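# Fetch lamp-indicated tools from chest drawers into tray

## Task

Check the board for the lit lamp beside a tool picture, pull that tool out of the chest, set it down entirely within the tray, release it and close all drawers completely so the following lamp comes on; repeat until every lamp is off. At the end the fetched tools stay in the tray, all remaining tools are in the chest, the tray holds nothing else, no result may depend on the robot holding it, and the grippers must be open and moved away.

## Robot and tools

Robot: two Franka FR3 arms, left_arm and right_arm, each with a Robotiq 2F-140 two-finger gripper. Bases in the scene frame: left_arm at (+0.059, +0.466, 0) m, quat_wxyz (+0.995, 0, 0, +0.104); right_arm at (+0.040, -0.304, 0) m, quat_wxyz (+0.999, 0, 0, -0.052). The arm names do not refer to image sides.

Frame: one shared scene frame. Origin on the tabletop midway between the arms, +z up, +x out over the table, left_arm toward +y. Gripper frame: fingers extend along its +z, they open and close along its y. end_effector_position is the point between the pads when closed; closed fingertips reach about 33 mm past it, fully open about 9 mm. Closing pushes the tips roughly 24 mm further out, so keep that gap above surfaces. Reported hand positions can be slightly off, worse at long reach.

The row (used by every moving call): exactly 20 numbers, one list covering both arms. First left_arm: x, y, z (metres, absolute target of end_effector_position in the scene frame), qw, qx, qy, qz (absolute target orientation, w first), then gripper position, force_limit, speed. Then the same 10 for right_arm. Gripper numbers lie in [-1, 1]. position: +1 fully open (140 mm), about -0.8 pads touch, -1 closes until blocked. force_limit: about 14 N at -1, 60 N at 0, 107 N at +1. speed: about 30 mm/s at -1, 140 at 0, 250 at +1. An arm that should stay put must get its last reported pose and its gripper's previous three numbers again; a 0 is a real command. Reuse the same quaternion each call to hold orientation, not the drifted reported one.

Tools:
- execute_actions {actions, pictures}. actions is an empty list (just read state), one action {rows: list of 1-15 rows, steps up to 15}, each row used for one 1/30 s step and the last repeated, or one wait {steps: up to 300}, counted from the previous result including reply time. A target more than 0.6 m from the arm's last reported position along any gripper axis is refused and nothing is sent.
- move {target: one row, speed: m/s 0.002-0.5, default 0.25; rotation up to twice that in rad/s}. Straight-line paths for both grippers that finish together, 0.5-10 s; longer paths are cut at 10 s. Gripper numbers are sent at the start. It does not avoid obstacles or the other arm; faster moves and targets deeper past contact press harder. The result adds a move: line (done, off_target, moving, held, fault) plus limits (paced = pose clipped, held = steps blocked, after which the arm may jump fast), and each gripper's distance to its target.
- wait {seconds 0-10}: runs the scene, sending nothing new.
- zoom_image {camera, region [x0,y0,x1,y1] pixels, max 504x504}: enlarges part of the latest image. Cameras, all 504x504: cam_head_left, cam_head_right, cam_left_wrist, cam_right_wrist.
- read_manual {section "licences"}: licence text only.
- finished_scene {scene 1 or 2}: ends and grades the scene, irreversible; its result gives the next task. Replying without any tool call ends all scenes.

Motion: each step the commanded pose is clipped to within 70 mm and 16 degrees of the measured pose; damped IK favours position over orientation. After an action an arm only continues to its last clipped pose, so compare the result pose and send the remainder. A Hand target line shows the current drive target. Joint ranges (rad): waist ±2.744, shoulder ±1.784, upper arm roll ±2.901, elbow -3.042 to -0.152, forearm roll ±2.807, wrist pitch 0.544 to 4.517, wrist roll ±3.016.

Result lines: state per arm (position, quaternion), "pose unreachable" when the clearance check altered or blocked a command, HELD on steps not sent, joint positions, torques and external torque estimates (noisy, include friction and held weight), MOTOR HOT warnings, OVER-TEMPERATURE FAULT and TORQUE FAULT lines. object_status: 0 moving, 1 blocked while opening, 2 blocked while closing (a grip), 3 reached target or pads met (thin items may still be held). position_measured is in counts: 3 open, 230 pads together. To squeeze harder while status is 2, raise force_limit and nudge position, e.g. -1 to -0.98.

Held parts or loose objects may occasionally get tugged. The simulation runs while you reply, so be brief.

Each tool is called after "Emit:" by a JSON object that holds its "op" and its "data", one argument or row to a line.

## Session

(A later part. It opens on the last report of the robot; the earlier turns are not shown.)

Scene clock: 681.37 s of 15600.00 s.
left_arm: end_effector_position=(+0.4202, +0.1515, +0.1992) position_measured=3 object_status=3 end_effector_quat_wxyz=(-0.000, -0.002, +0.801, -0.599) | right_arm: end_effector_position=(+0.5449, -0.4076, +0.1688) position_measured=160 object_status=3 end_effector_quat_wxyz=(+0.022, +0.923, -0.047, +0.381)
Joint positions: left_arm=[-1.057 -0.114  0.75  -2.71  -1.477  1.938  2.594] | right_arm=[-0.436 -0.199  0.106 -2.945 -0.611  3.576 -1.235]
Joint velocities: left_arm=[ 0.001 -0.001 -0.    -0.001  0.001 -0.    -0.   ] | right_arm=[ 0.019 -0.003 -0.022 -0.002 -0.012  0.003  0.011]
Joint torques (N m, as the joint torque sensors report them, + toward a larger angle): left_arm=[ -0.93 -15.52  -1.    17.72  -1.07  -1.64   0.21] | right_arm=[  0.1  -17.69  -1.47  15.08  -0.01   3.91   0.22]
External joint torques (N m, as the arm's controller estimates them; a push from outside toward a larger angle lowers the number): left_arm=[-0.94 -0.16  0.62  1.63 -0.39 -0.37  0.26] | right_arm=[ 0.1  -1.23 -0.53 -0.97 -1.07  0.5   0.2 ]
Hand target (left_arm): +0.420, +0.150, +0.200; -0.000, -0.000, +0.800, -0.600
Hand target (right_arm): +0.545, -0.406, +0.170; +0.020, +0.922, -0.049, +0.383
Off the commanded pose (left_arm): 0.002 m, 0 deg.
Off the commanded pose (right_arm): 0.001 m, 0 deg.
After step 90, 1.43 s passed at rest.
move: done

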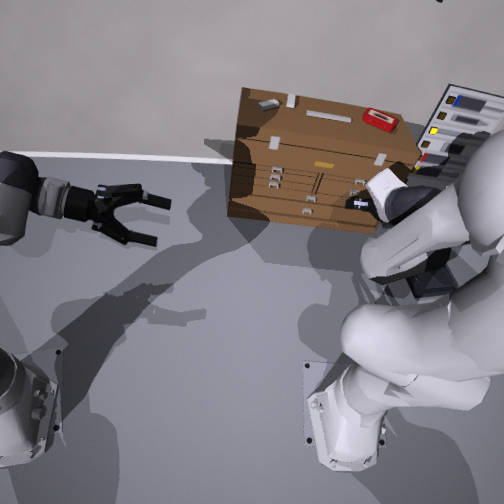

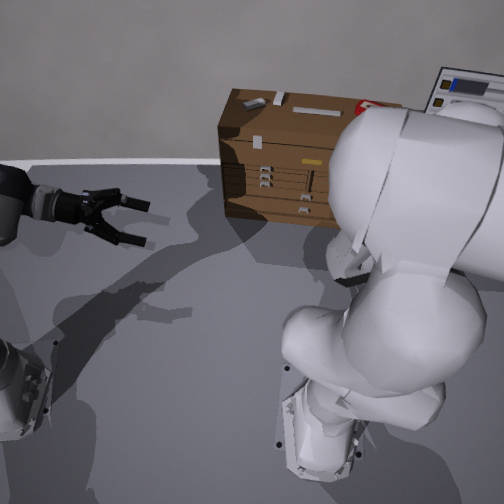

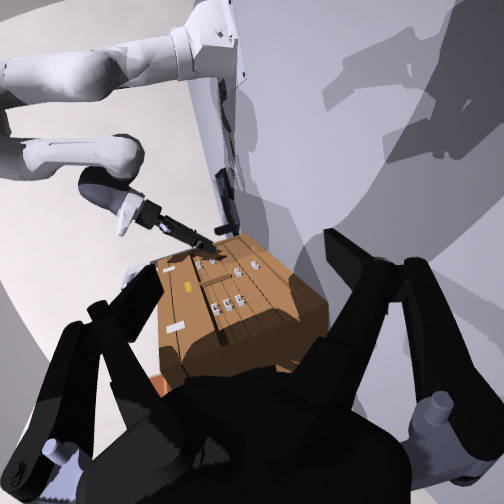

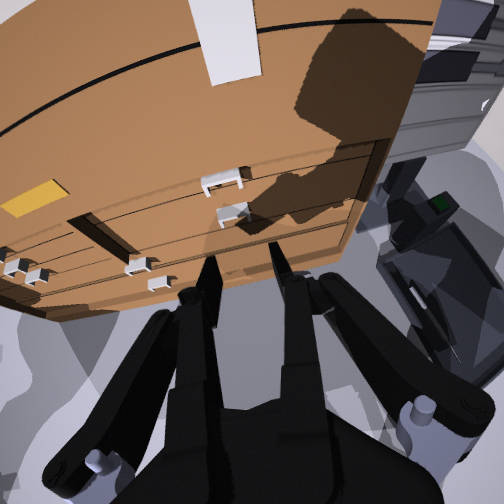

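Still lit; re-push W2.

Emit:
{"op": "move", "data": {
  "target": [0.42,0.15,0.2,0,0,0.8,-0.6,1,0,0,0.56,-0.283,0.076,0.02,0.9227,-0.0483,0.3825,-0.25,0,0],
  "speed": 0.1
}}

Emit:
{"op": "move", "data": {
  "target": [0.42,0.15,0.2,0,0,0.8,-0.6,1,0,0,0.605,-0.285,0.074,0.02,0.9227,-0.0483,0.3825,-0.25,0,0],
  "speed": 0.04
}}

Emit:
{"op": "move", "data": {
  "target": [0.42,0.15,0.2,0,0,0.8,-0.6,1,0,0,0.555,-0.283,0.08,0.02,0.9227,-0.0483,0.3825,-0.25,0,0],
  "speed": 0.1
}}

Scene clock: 699.67 s of 15600.00 s.
left_arm: end_effector_position=(+0.4202, +0.1515, +0.1992) position_measured=3 object_status=3 end_effector_quat_wxyz=(-0.000, -0.002, +0.801, -0.599) | right_arm: end_effector_position=(+0.5627, -0.2799, +0.0754) position_measured=160 object_status=3 end_effector_quat_wxyz=(+0.012, +0.923, -0.051, +0.381)
Joint positions: left_arm=[-1.057 -0.114  0.75  -2.71  -1.477  1.938  2.594] | right_arm=[-0.134  0.263  0.469 -2.879  0.42   3.941 -1.716]
Joint velocities: left_arm=[ 0.001 -0.002 -0.002 -0.001 -0.001 -0.     0.001] | right_arm=[ 0.019  0.    -0.018 -0.001  0.001  0.011 -0.022]
Joint torques (N m, as the joint torque sensors report them, + toward a larger angle): left_arm=[ -1.25 -15.5   -1.57  18.18  -1.08  -1.62   0.14] | right_arm=[  0.28 -22.56   2.58  10.93   0.34   3.92  -0.48]
External joint torques (N m, as the arm's controller estimates them; a push from outside toward a larger angle lowers the number): left_arm=[-1.23 -0.1   0.08  2.1  -0.4  -0.34  0.19] | right_arm=[ 0.29  1.2   0.09  1.03  0.78  0.44 -0.5 ]
Hand target (left_arm): +0.420, +0.150, +0.200; -0.000, -0.000, +0.800, -0.600
Hand target (right_arm): +0.564, -0.281, +0.077; +0.016, +0.922, -0.046, +0.383
Off the commanded pose (left_arm): 0.002 m, 0 deg.
Off the commanded pose (right_arm): 0.004 m, 1 deg.
After step 90, 13.07 s passed at rest.
move: off_target (right_arm)

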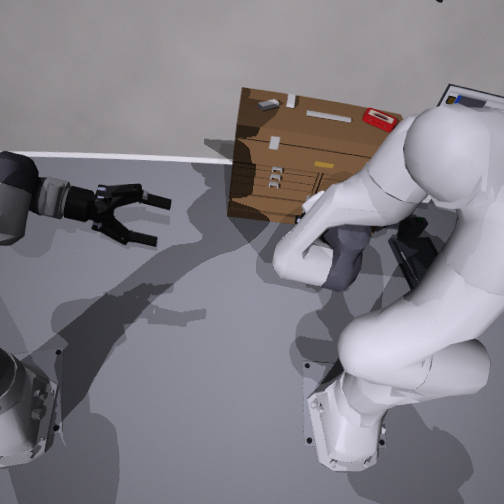

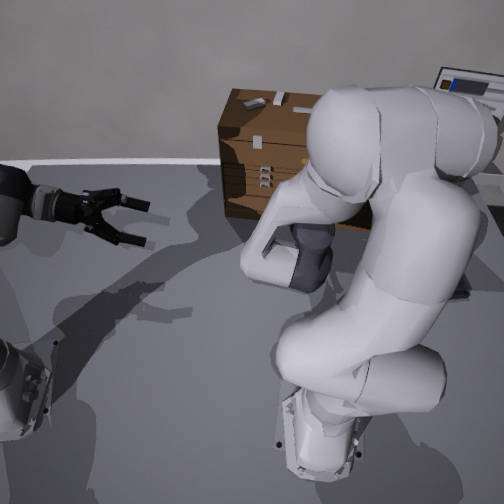

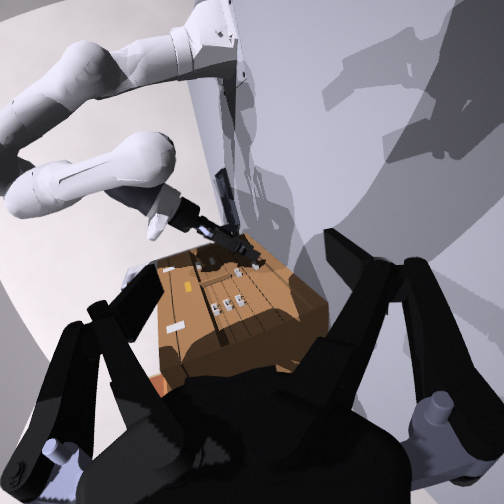

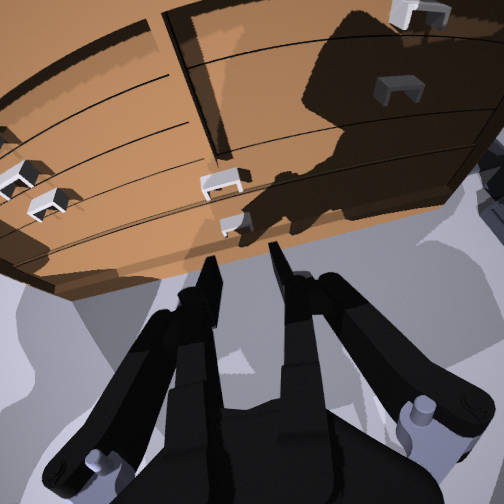

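Scene clock: 700.97 s of 15600.00 s.
left_arm: end_effector_position=(+0.4202, +0.1515, +0.1992) position_measured=3 object_status=3 end_effector_quat_wxyz=(-0.000, -0.002, +0.801, -0.599) | right_arm: end_effector_position=(+0.6022, -0.2847, +0.0773) position_measured=160 object_status=3 end_effector_quat_wxyz=(+0.019, +0.920, -0.051, +0.387)
Joint positions: left_arm=[-1.057 -0.114  0.75  -2.71  -1.477  1.938  2.594] | right_arm=[-0.098  0.311  0.416 -2.765  0.444  3.898 -1.776]
Joint velocities: left_arm=[ 0.001  0.001  0.001 -0.001 -0.     0.     0.001] | right_arm=[ 0.018 -0.    -0.014  0.003  0.008 -0.    -0.031]
Joint torques (N m, as the joint torque sensors report them, + toward a larger angle): left_arm=[ -0.96 -15.62  -1.44  17.61  -1.06  -1.61   0.16] | right_arm=[ -1.42 -22.13   0.89  19.6   -0.29   1.11  -0.25]
External joint torques (N m, as the arm's controller estimates them; a push from outside toward a larger angle lowers the number): left_arm=[-0.96 -0.3   0.19  1.53 -0.38 -0.34  0.21] | right_arm=[-1.39  4.95 -1.94  8.37  0.23 -2.37 -0.27]
Hand target (left_arm): +0.420, +0.150, +0.200; -0.000, -0.000, +0.800, -0.600
Hand target (right_arm): +0.605, -0.286, +0.074; +0.020, +0.922, -0.048, +0.383
Off the commanded pose (left_arm): 0.002 m, 0 deg.
Off the commanded pose (right_arm): 0.004 m, 1 deg.
move: off_target (right_arm)

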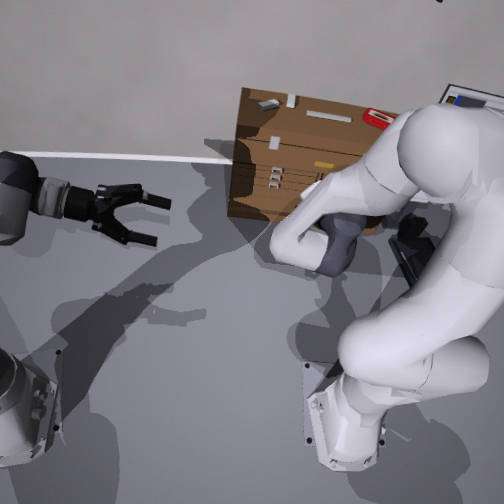

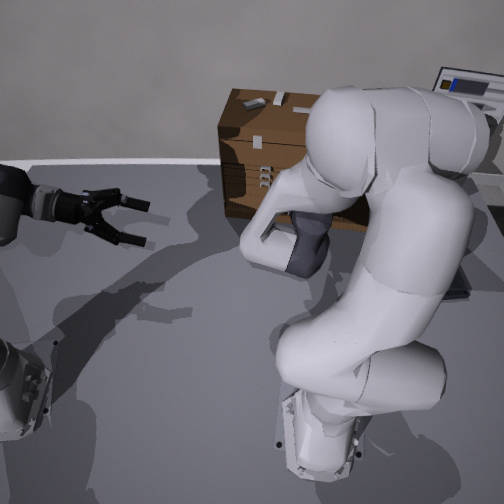

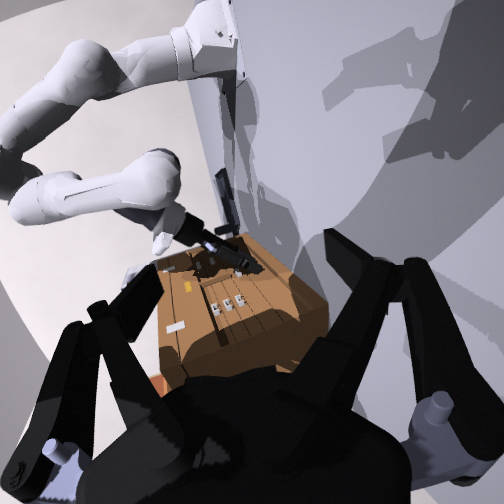

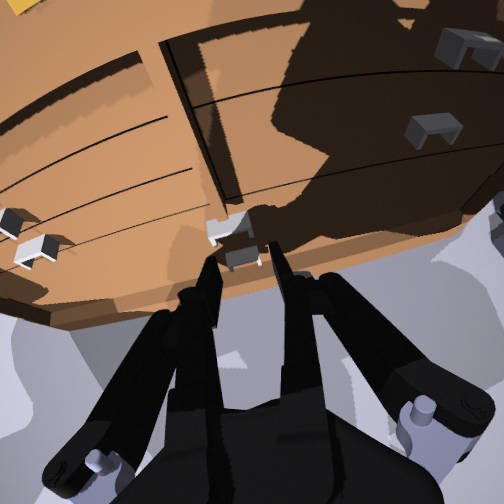

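Scene clock: 701.80 s of 15600.00 s.
left_arm: end_effector_position=(+0.4202, +0.1515, +0.1992) position_measured=3 object_status=3 end_effector_quat_wxyz=(-0.000, -0.002, +0.801, -0.599) | right_arm: end_effector_position=(+0.5540, -0.2822, +0.0777) position_measured=160 object_status=3 end_effector_quat_wxyz=(+0.023, +0.924, -0.043, +0.379)
Joint positions: left_arm=[-1.057 -0.114  0.75  -2.71  -1.477  1.938  2.594] | right_arm=[-0.108  0.235  0.458 -2.903  0.444  3.934 -1.734]
Joint velocities: left_arm=[ 0.     0.     0.     0.001 -0.001 -0.001 -0.   ] | right_arm=[-0.015 -0.001  0.012 -0.005  0.001  0.013  0.03 ]
Joint torques (N m, as the joint torque sensors report them, + toward a larger angle): left_arm=[ -1.46 -15.58  -1.43  17.81  -1.09  -1.58   0.15] | right_arm=[ -1.16 -24.22   3.53   8.92  -1.22   3.95   0.11]
External joint torques (N m, as the arm's controller estimates them; a push from outside toward a larger angle lowers the number): left_arm=[-1.48 -0.19  0.19  1.61 -0.4  -0.31  0.2 ] | right_arm=[-1.14 -1.07  1.44 -1.05 -0.84  0.47  0.09]
Hand target (left_arm): +0.420, +0.150, +0.200; -0.000, -0.000, +0.800, -0.600
Hand target (right_arm): +0.555, -0.282, +0.080; +0.020, +0.923, -0.049, +0.382
Off the commanded pose (left_arm): 0.002 m, 0 deg.
Off the commanded pose (right_arm): 0.003 m, 1 deg.
move: done

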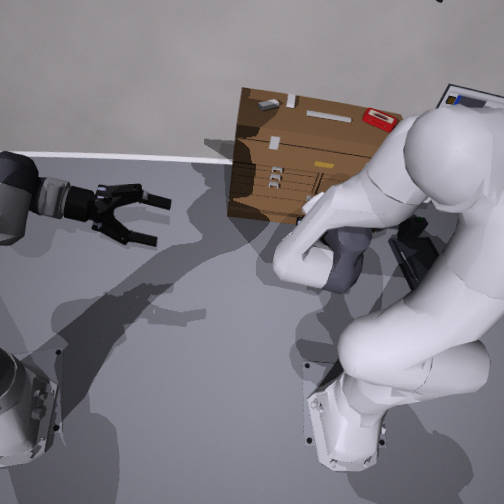

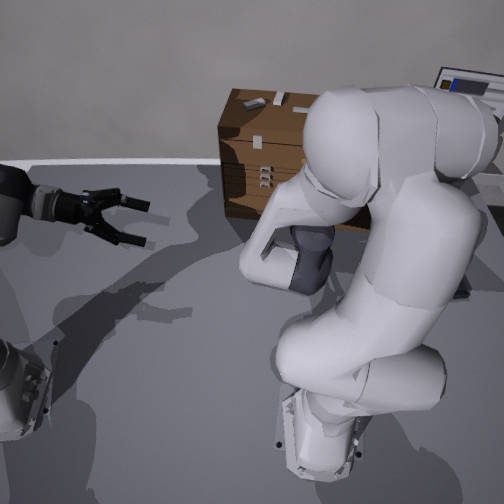

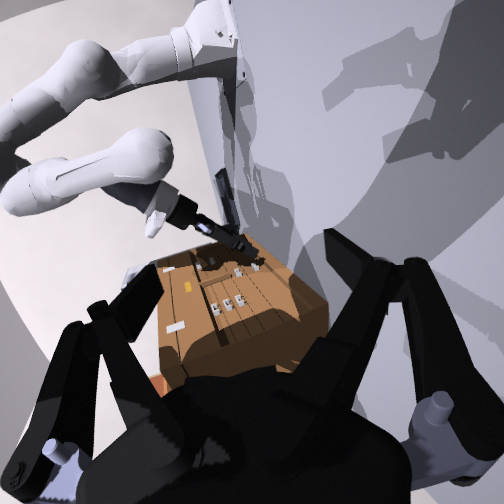

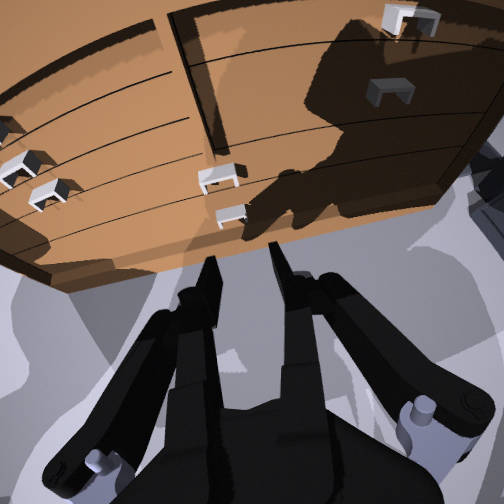

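Move to R1 approach, where the board is visible.

Emit:
{"op": "move", "data": {
  "target": [0.42,0.15,0.2,0,0,0.8,-0.6,1,0,0,0.545,-0.406,0.2,0.02,0.9227,-0.0483,0.3825,-0.2,0,0],
  "speed": 0.12
}}

Scene clock: 709.13 s of 15600.00 s.
left_arm: end_effector_position=(+0.4202, +0.1515, +0.1992) position_measured=3 object_status=3 end_effector_quat_wxyz=(-0.000, -0.002, +0.801, -0.599) | right_arm: end_effector_position=(+0.5420, -0.4073, +0.1995) position_measured=154 object_status=3 end_effector_quat_wxyz=(+0.023, +0.922, -0.049, +0.383)
Joint positions: left_arm=[-1.057 -0.114  0.75  -2.71  -1.477  1.938  2.594] | right_arm=[ 0.032 -0.357 -0.286 -2.98  -0.338  3.416 -1.483]
Joint velocities: left_arm=[ 0.001  0.001  0.001  0.002  0.001 -0.001 -0.   ] | right_arm=[ 0.013 -0.    -0.011  0.     0.001 -0.014 -0.   ]
Joint torques (N m, as the joint torque sensors report them, + toward a larger angle): left_arm=[ -0.92 -15.84  -1.44  17.76  -1.12  -1.61   0.17] | right_arm=[  1.27 -14.64   1.51  19.11   0.22   2.85  -0.05]
External joint torques (N m, as the arm's controller estimates them; a push from outside toward a larger angle lowers the number): left_arm=[-0.96 -0.45  0.16  1.59 -0.44 -0.34  0.22] | right_arm=[ 1.27 -0.96  0.21  0.73 -0.41 -0.65 -0.07]
Hand target (left_arm): +0.420, +0.150, +0.200; -0.000, -0.000, +0.800, -0.600
Hand target (right_arm): +0.542, -0.407, +0.199; +0.023, +0.923, -0.049, +0.381
Off the commanded pose (left_arm): 0.002 m, 0 deg.
Off the commanded pose (right_arm): 0.003 m, 0 deg.
After step 90, 2.17 s passed at rest.
move: done

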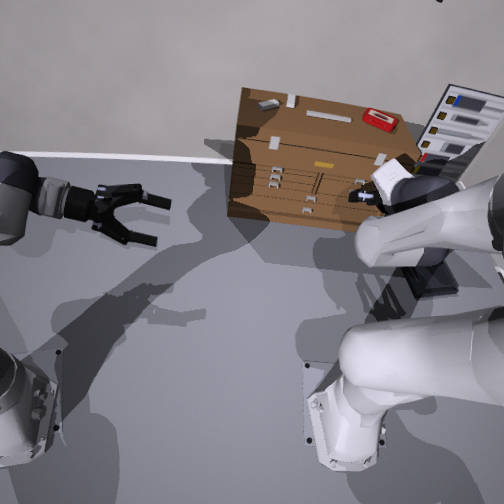

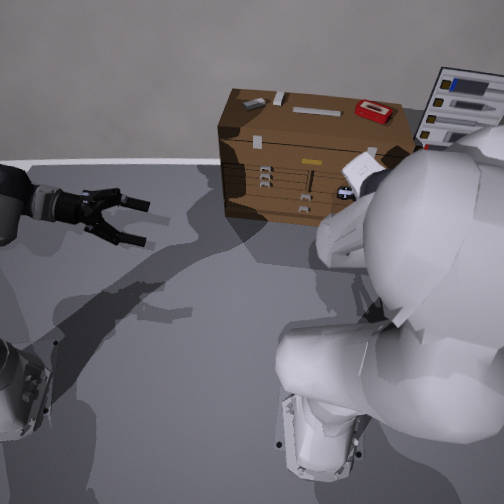

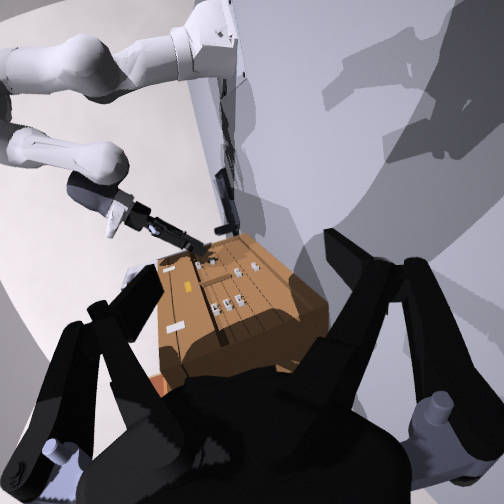

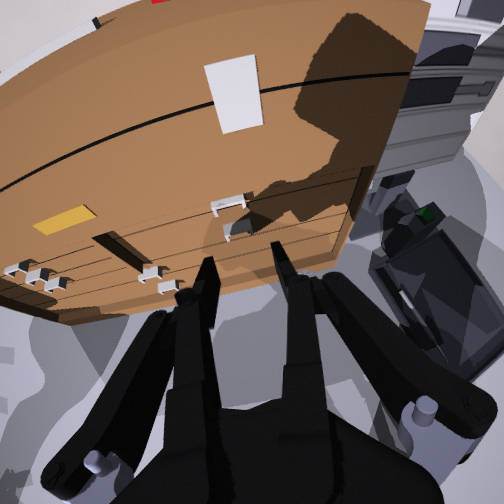

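Emit:
{"op": "move", "data": {
  "target": [0.42,0.15,0.2,0,0,0.8,-0.6,1,0,0,0.46,-0.47,0.24,0.0339,0.9576,-0.2566,0.126,-0.2,0,0],
  "speed": 0.2
}}

Scene clock: 717.30 s of 15600.00 s.
left_arm: end_effector_position=(+0.4202, +0.1515, +0.1992) position_measured=3 object_status=3 end_effector_quat_wxyz=(-0.000, -0.002, +0.801, -0.599) | right_arm: end_effector_position=(+0.4579, -0.4720, +0.2430) position_measured=154 object_status=3 end_effector_quat_wxyz=(+0.033, +0.959, -0.251, +0.127)
Joint positions: left_arm=[-1.057 -0.114  0.75  -2.71  -1.477  1.938  2.594] | right_arm=[-0.129 -0.542 -0.126 -2.626 -0.147  2.343 -1.32 ]
Joint velocities: left_arm=[-0.001 -0.     0.001 -0.001  0.001  0.    -0.001] | right_arm=[-0.002 -0.     0.     0.001 -0.    -0.011  0.008]
Joint torques (N m, as the joint torque sensors report them, + toward a larger angle): left_arm=[ -1.49 -15.76  -1.51  17.93  -1.11  -1.58   0.19] | right_arm=[ -0.94 -12.36   2.55  25.2    1.46   2.34   0.21]
External joint torques (N m, as the arm's controller estimates them; a push from outside toward a larger angle lowers the number): left_arm=[-1.47 -0.38  0.14  1.84 -0.44 -0.3   0.24] | right_arm=[-0.91  0.8   1.46  0.92  0.71 -0.73  0.2 ]
Hand target (left_arm): +0.420, +0.150, +0.200; -0.000, -0.000, +0.800, -0.600
Hand target (right_arm): +0.457, -0.471, +0.242; +0.031, +0.958, -0.257, +0.124
Off the commanded pose (left_arm): 0.002 m, 0 deg.
Off the commanded pose (right_arm): 0.004 m, 1 deg.
After step 90, 2.80 s passed at rest.
move: off_target (right_arm)

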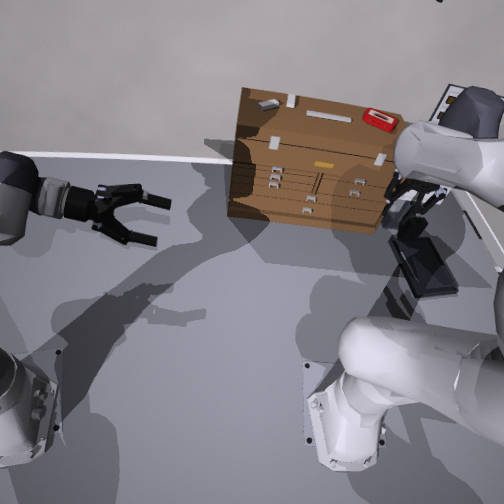

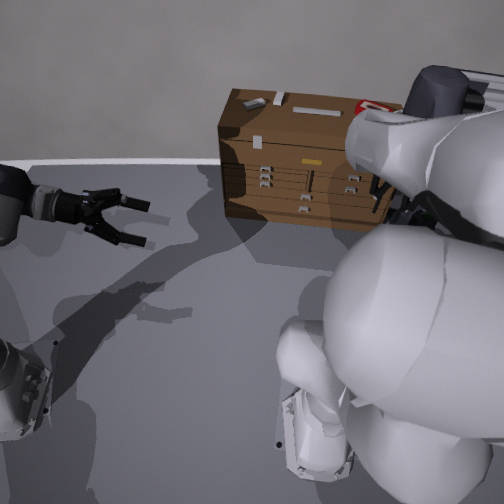

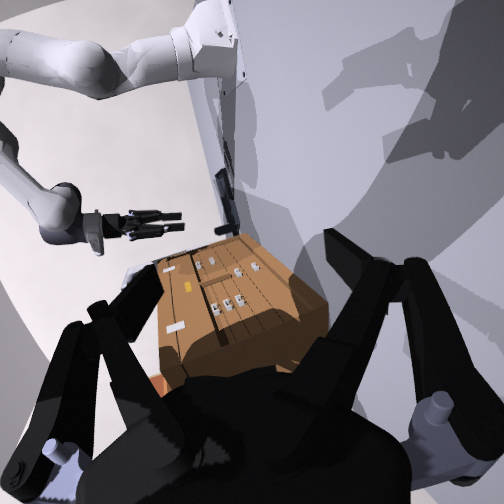

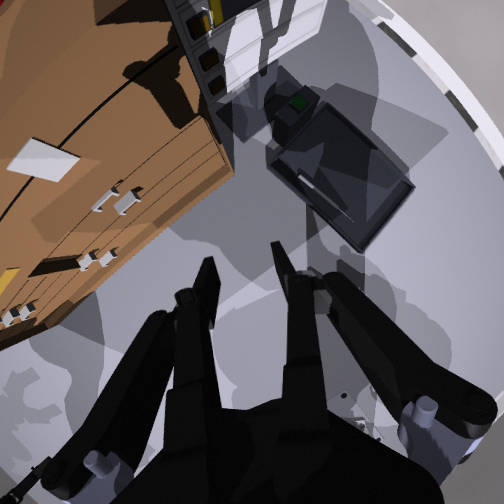

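Emit:
{"op": "move", "data": {
  "target": [0.42,0.15,0.2,0,0,0.8,-0.6,1,0,0,0.38,-0.62,0.17,0,0.966,0,0.2588,-0.2,0,0],
  "speed": 0.2
}}

Emit:
{"op": "zoom_image", "data": {
  "camera": "cam_head_right",
  "region": [370,55,504,215]
}}

Scene clock: 728.43 s of 15600.00 s.
left_arm: end_effector_position=(+0.4202, +0.1515, +0.1992) position_measured=3 object_status=3 end_effector_quat_wxyz=(-0.000, -0.002, +0.801, -0.599) | right_arm: end_effector_position=(+0.3794, -0.6144, +0.1679) position_measured=154 object_status=3 end_effector_quat_wxyz=(-0.003, +0.965, -0.006, +0.262)
Joint positions: left_arm=[-1.057 -0.114  0.75  -2.71  -1.477  1.938  2.594] | right_arm=[ 0.193 -0.791 -1.169 -2.778 -0.567  2.645 -2.137]
Joint velocities: left_arm=[-0.    -0.    -0.    -0.001 -0.     0.001 -0.001] | right_arm=[ 0.002 -0.006 -0.004  0.    -0.011 -0.007 -0.018]
Joint torques (N m, as the joint torque sensors report them, + toward a larger angle): left_arm=[ -1.12 -15.72  -1.55  17.76  -1.07  -1.63   0.2 ] | right_arm=[ 0.64  1.22 14.1  17.21 -0.62  2.41 -0.48]
External joint torques (N m, as the arm's controller estimates them; a push from outside toward a larger angle lowers the number): left_arm=[-1.14 -0.34  0.06  1.64 -0.38 -0.36  0.25] | right_arm=[ 0.65 -1.51 -0.06  1.28 -1.03 -0.77 -0.5 ]
Hand target (left_arm): +0.420, +0.150, +0.200; -0.000, -0.000, +0.800, -0.600
Hand target (right_arm): +0.379, -0.614, +0.167; -0.001, +0.966, +0.003, +0.260
Off the commanded pose (left_arm): 0.002 m, 0 deg.
Off the commanded pose (right_arm): 0.006 m, 1 deg.
After step 90, 5.73 s passed at rest.
move: off_target (right_arm)

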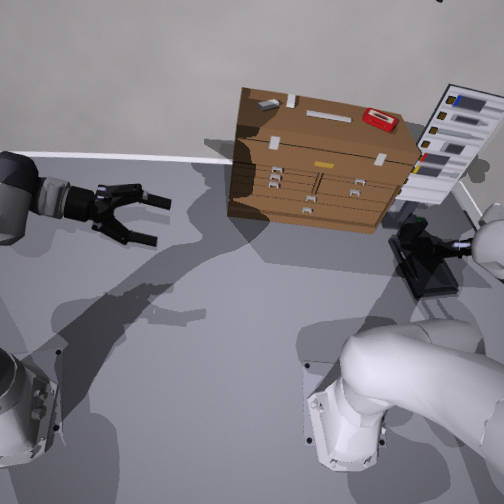

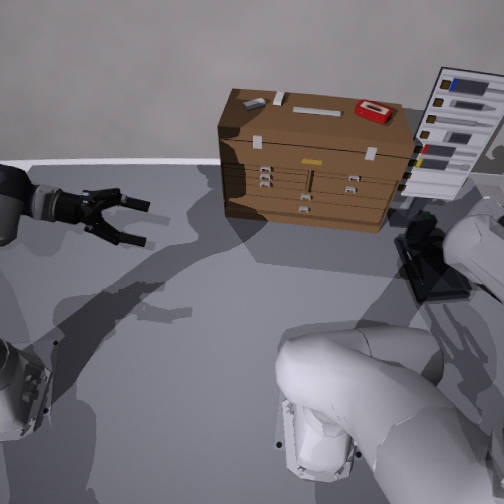

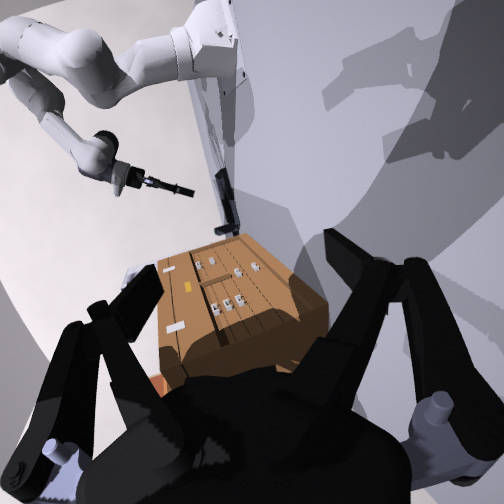

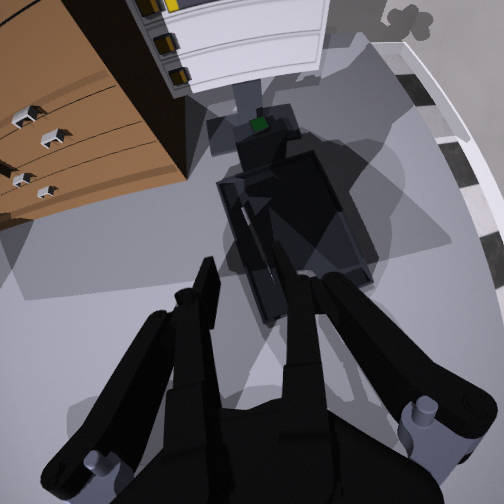

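Region (370, 55, 504, 215) of cam_head_right's 504x504 image, scaled by 3.150, with more detail than that image has; it fills the left 422 columns of this view, and the rest is white.

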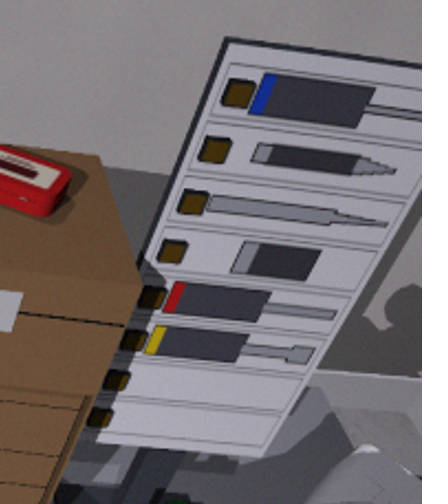

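Emit:
{"op": "move", "data": {
  "target": [0.42,0.15,0.2,0,0,0.8,-0.6,1,0,0,0.36,-0.5,0.25,0,0.9914,0,0.1305,0.5,0,0],
  "speed": 0.15
}}

Scene clock: 735.60 s of 15600.00 s.
left_arm: end_effector_position=(+0.4202, +0.1515, +0.1992) position_measured=3 object_status=3 end_effector_quat_wxyz=(-0.000, -0.002, +0.801, -0.599) | right_arm: end_effector_position=(+0.3621, -0.5040, +0.2521) position_measured=66 object_status=3 end_effector_quat_wxyz=(+0.003, +0.991, +0.005, +0.133)
Joint positions: left_arm=[-1.057 -0.114  0.75  -2.71  -1.477  1.938  2.594] | right_arm=[ 0.036 -0.896 -0.543 -2.736 -0.355  2.142 -1.902]
Joint velocities: left_arm=[ 0.     0.001  0.001 -0.    -0.     0.     0.001] | right_arm=[-0.008  0.003  0.007  0.     0.012 -0.009  0.01 ]
Joint torques (N m, as the joint torque sensors report them, + toward a larger angle): left_arm=[ -0.75 -15.74  -1.37  17.79  -1.05  -1.61   0.2 ] | right_arm=[-0.86 -1.73  9.37 23.43  1.53  2.28  0.21]
External joint torques (N m, as the arm's controller estimates them; a push from outside toward a larger angle lowers the number): left_arm=[-0.79 -0.36  0.23  1.65 -0.37 -0.34  0.25] | right_arm=[-0.85 -0.51  1.06  0.75  0.64 -0.75  0.2 ]
Hand target (left_arm): +0.420, +0.150, +0.200; -0.000, -0.000, +0.800, -0.600
Hand target (right_arm): +0.361, -0.503, +0.251; +0.000, +0.992, -0.002, +0.130
Off the commanded pose (left_arm): 0.002 m, 0 deg.
Off the commanded pose (right_arm): 0.005 m, 1 deg.
After step 90, 2.50 s passed at rest.
move: off_target (right_arm)

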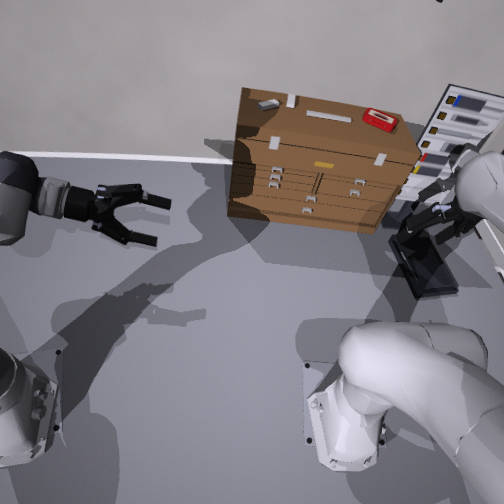

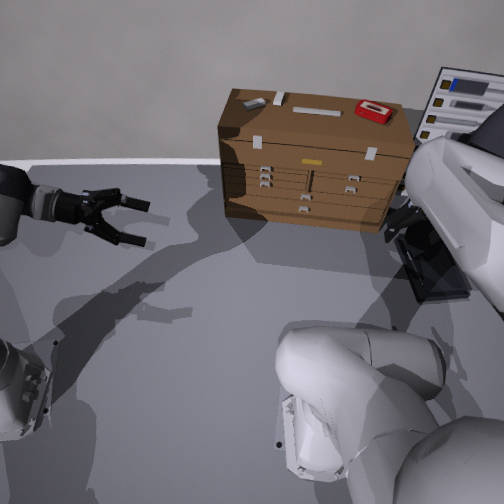

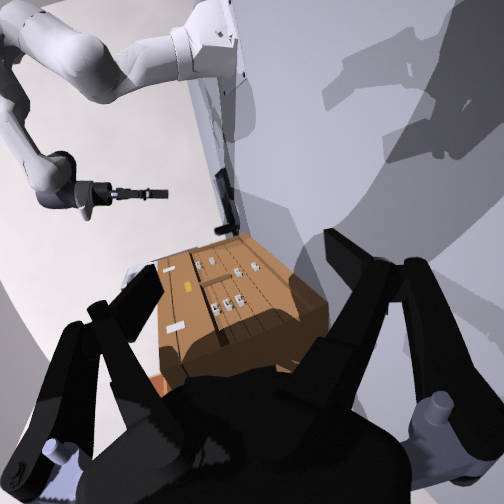

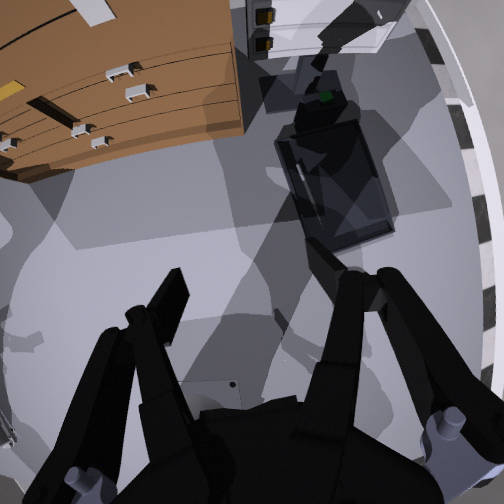

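Confirm the scene's task text first.

Emit:
{"op": "execute_actions", "data": {
  "actions": []
}}

Emit:
{"op": "zoom_image", "data": {
  "camera": "cam_head_left",
  "region": [370,70,504,215]
}}

Scene clock: 741.80 s of 15600.00 s.
left_arm: end_effector_position=(+0.4202, +0.1515, +0.1992) position_measured=3 object_status=3 end_effector_quat_wxyz=(-0.000, -0.002, +0.801, -0.599) | right_arm: end_effector_position=(+0.3617, -0.5037, +0.2520) position_measured=66 object_status=3 end_effector_quat_wxyz=(+0.002, +0.991, +0.003, +0.132)
Joint positions: left_arm=[-1.057 -0.114  0.75  -2.71  -1.477  1.938  2.594] | right_arm=[ 0.035 -0.896 -0.542 -2.736 -0.354  2.14  -1.898]
Joint velocities: left_arm=[ 0.001 -0.001  0.001  0.001  0.001  0.     0.   ] | right_arm=[-0.    -0.    -0.     0.001  0.    -0.    -0.   ]
Joint torques (N m, as the joint torque sensors report them, + toward a larger angle): left_arm=[ -0.75 -15.95  -1.48  18.08  -1.09  -1.62   0.15] | right_arm=[-1.11 -1.05  9.75 23.39  1.57  2.37  0.23]
External joint torques (N m, as the arm's controller estimates them; a push from outside toward a larger angle lowers the number): left_arm=[-0.77 -0.54  0.13  1.94 -0.41 -0.35  0.2 ] | right_arm=[-1.09  0.17  1.42  0.67  0.67 -0.66  0.23]
Hand target (left_arm): +0.420, +0.150, +0.200; -0.000, -0.000, +0.800, -0.600
Hand target (right_arm): +0.361, -0.503, +0.251; +0.000, +0.992, -0.002, +0.130
Off the commanded pose (left_arm): 0.002 m, 0 deg.
Off the commanded pose (right_arm): 0.005 m, 0 deg.
Steps of this call (steps 1 to 90: nothing new was sent; then 3.20 s passed at rest). Readings (end_effector_position | what the end effector reports):
1: left_arm (+0.4202, +0.1515, +0.1992) | right_arm (+0.3620, -0.5039, +0.2521) | left_arm position_measured=3 object_status=3 | right_arm position_measured=66 object_status=3
2: left_arm (+0.4202, +0.1515, +0.1992) | right_arm (+0.3620, -0.5039, +0.2521) | left_arm position_measured=3 object_status=3 | right_arm position_measured=66 object_status=3
4: left_arm (+0.4202, +0.1515, +0.1992) | right_arm (+0.3619, -0.5038, +0.2520) | left_arm position_measured=3 object_status=3 | right_arm position_measured=66 object_status=3
8: left_arm (+0.4202, +0.1515, +0.1992) | right_arm (+0.3618, -0.5037, +0.2520) | left_arm position_measured=3 object_status=3 | right_arm position_measured=66 object_status=3
90: the state above

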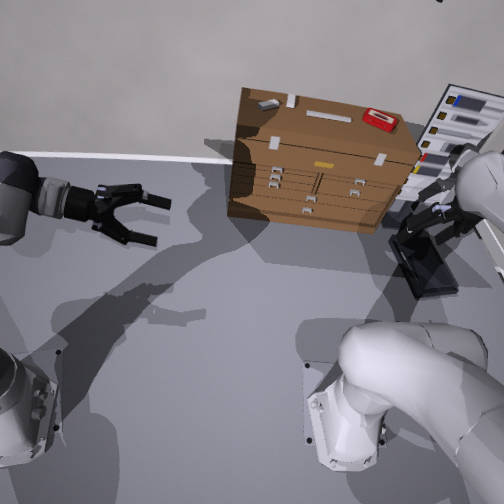

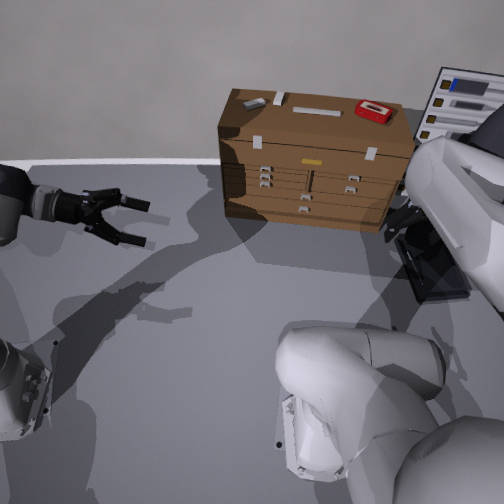

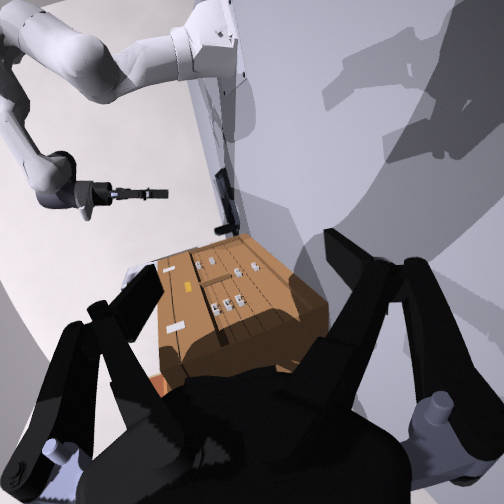

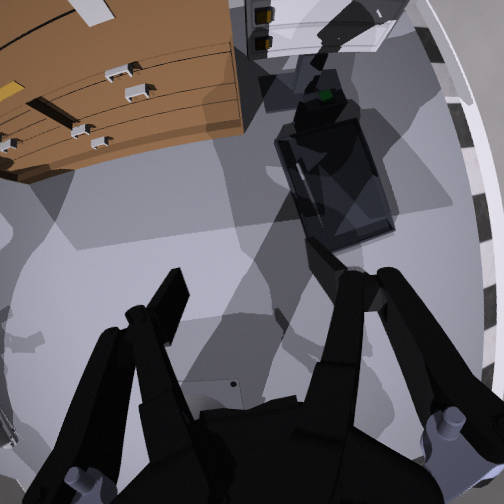

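Region (370, 70, 504, 215) of cam_head_left's 504x504 image, scaled by 3.476, with more detail than that image has; it fills the left 466 columns of this view, and the rest is white.

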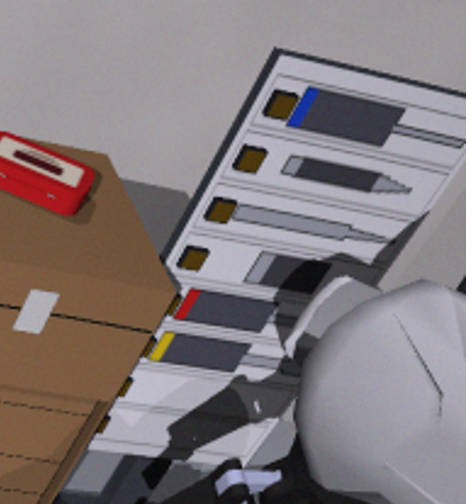

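Emit:
{"op": "execute_actions", "data": {
  "actions": []
}}

Scene clock: 747.57 s of 15600.00 s.
left_arm: end_effector_position=(+0.4202, +0.1515, +0.1992) position_measured=3 object_status=3 end_effector_quat_wxyz=(-0.000, -0.002, +0.801, -0.599) | right_arm: end_effector_position=(+0.3617, -0.5038, +0.2520) position_measured=66 object_status=3 end_effector_quat_wxyz=(+0.002, +0.991, +0.003, +0.132)
Joint positions: left_arm=[-1.057 -0.114  0.75  -2.71  -1.477  1.938  2.594] | right_arm=[ 0.035 -0.896 -0.542 -2.736 -0.354  2.14  -1.898]
Joint velocities: left_arm=[ 0.001 -0.001  0.    -0.001  0.    -0.     0.001] | right_arm=[ 0.     0.     0.001 -0.002  0.001  0.    -0.001]
Joint torques (N m, as the joint torque sensors report them, + toward a larger angle): left_arm=[ -1.23 -15.9   -1.28  18.07  -1.08  -1.6    0.13] | right_arm=[-1.16 -1.13 10.38 23.34  1.54  2.35  0.23]
External joint torques (N m, as the arm's controller estimates them; a push from outside toward a larger angle lowers the number): left_arm=[-1.21 -0.49  0.37  1.93 -0.4  -0.32  0.18] | right_arm=[-1.18  0.03  2.05  0.77  0.64 -0.66  0.22]
Hand target (left_arm): +0.420, +0.150, +0.200; -0.000, -0.000, +0.800, -0.600
Hand target (right_arm): +0.361, -0.503, +0.251; +0.000, +0.992, -0.002, +0.130
Off the commanded pose (left_arm): 0.002 m, 0 deg.
Off the commanded pose (right_arm): 0.005 m, 0 deg.
Steps of this call (steps 1 to 90: nothing new was sent; then 2.77 s passed at rest). Readings (end_effector_position | what the end effector reports):
1: left_arm (+0.4202, +0.1515, +0.1992) | right_arm (+0.3617, -0.5037, +0.2520) | left_arm position_measured=3 object_status=3 | right_arm position_measured=66 object_status=3
2: left_arm (+0.4202, +0.1515, +0.1992) | right_arm (+0.3617, -0.5037, +0.2520) | left_arm position_measured=3 object_status=3 | right_arm position_measured=66 object_status=3
4: left_arm (+0.4202, +0.1515, +0.1992) | right_arm (+0.3617, -0.5037, +0.2520) | left_arm position_measured=3 object_status=3 | right_arm position_measured=66 object_status=3
8: left_arm (+0.4202, +0.1515, +0.1992) | right_arm (+0.3617, -0.5037, +0.2520) | left_arm position_measured=3 object_status=3 | right_arm position_measured=66 object_status=3
90: the state above

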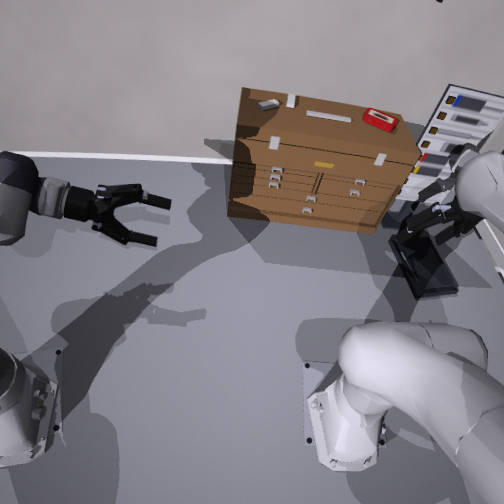

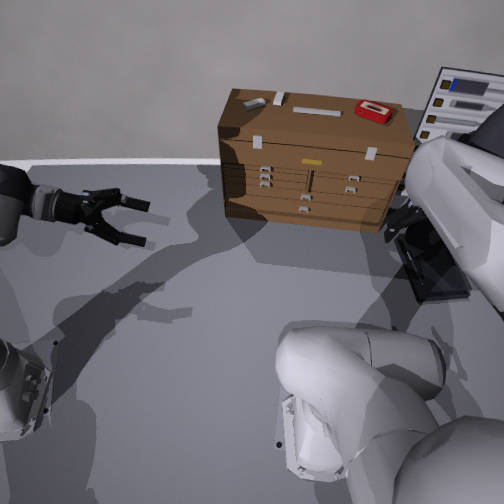

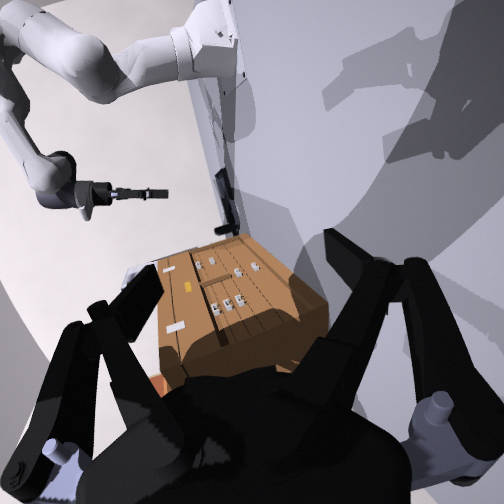

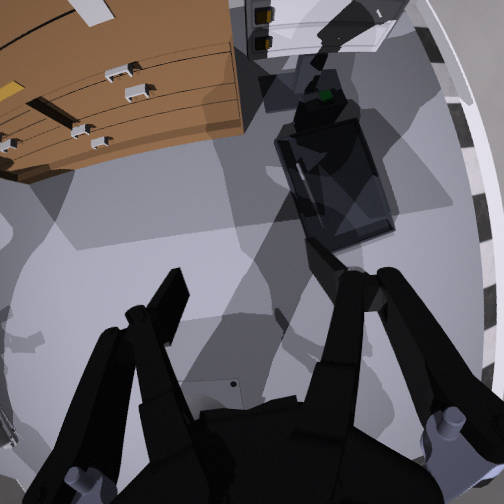

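Emit:
{"op": "zoom_image", "data": {
  "camera": "cam_head_left",
  "region": [220, 70, 504, 250]
}}

Emit:
{"op": "zoom_image", "data": {
  "camera": "cam_head_left",
  "region": [385, 80, 485, 220]
}}

Region (220, 70, 504, 250) of cam_head_left's 504x504 image, scaled by 1.775, with more detail than that image has; it fills the top 319 rows of this view, and the rest is white.

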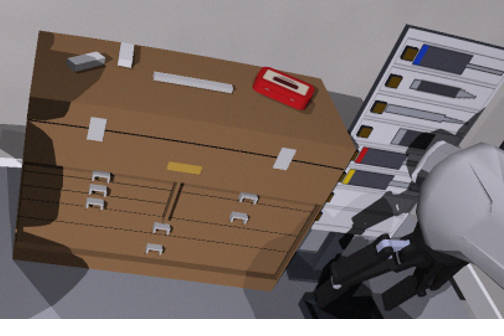

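Region (385, 80, 485, 220) of cam_head_left's 504x504 image, scaled by 3.600, with more detail than that image has; it fills the left 360 columns of this view, and the rest is white.

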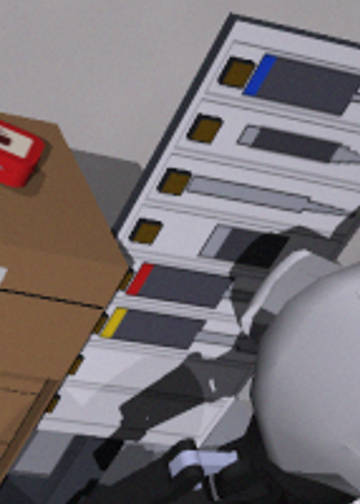

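Emit:
{"op": "finished_scene", "data": {
  "scene": 2
}}

The scene is finished: the task was done.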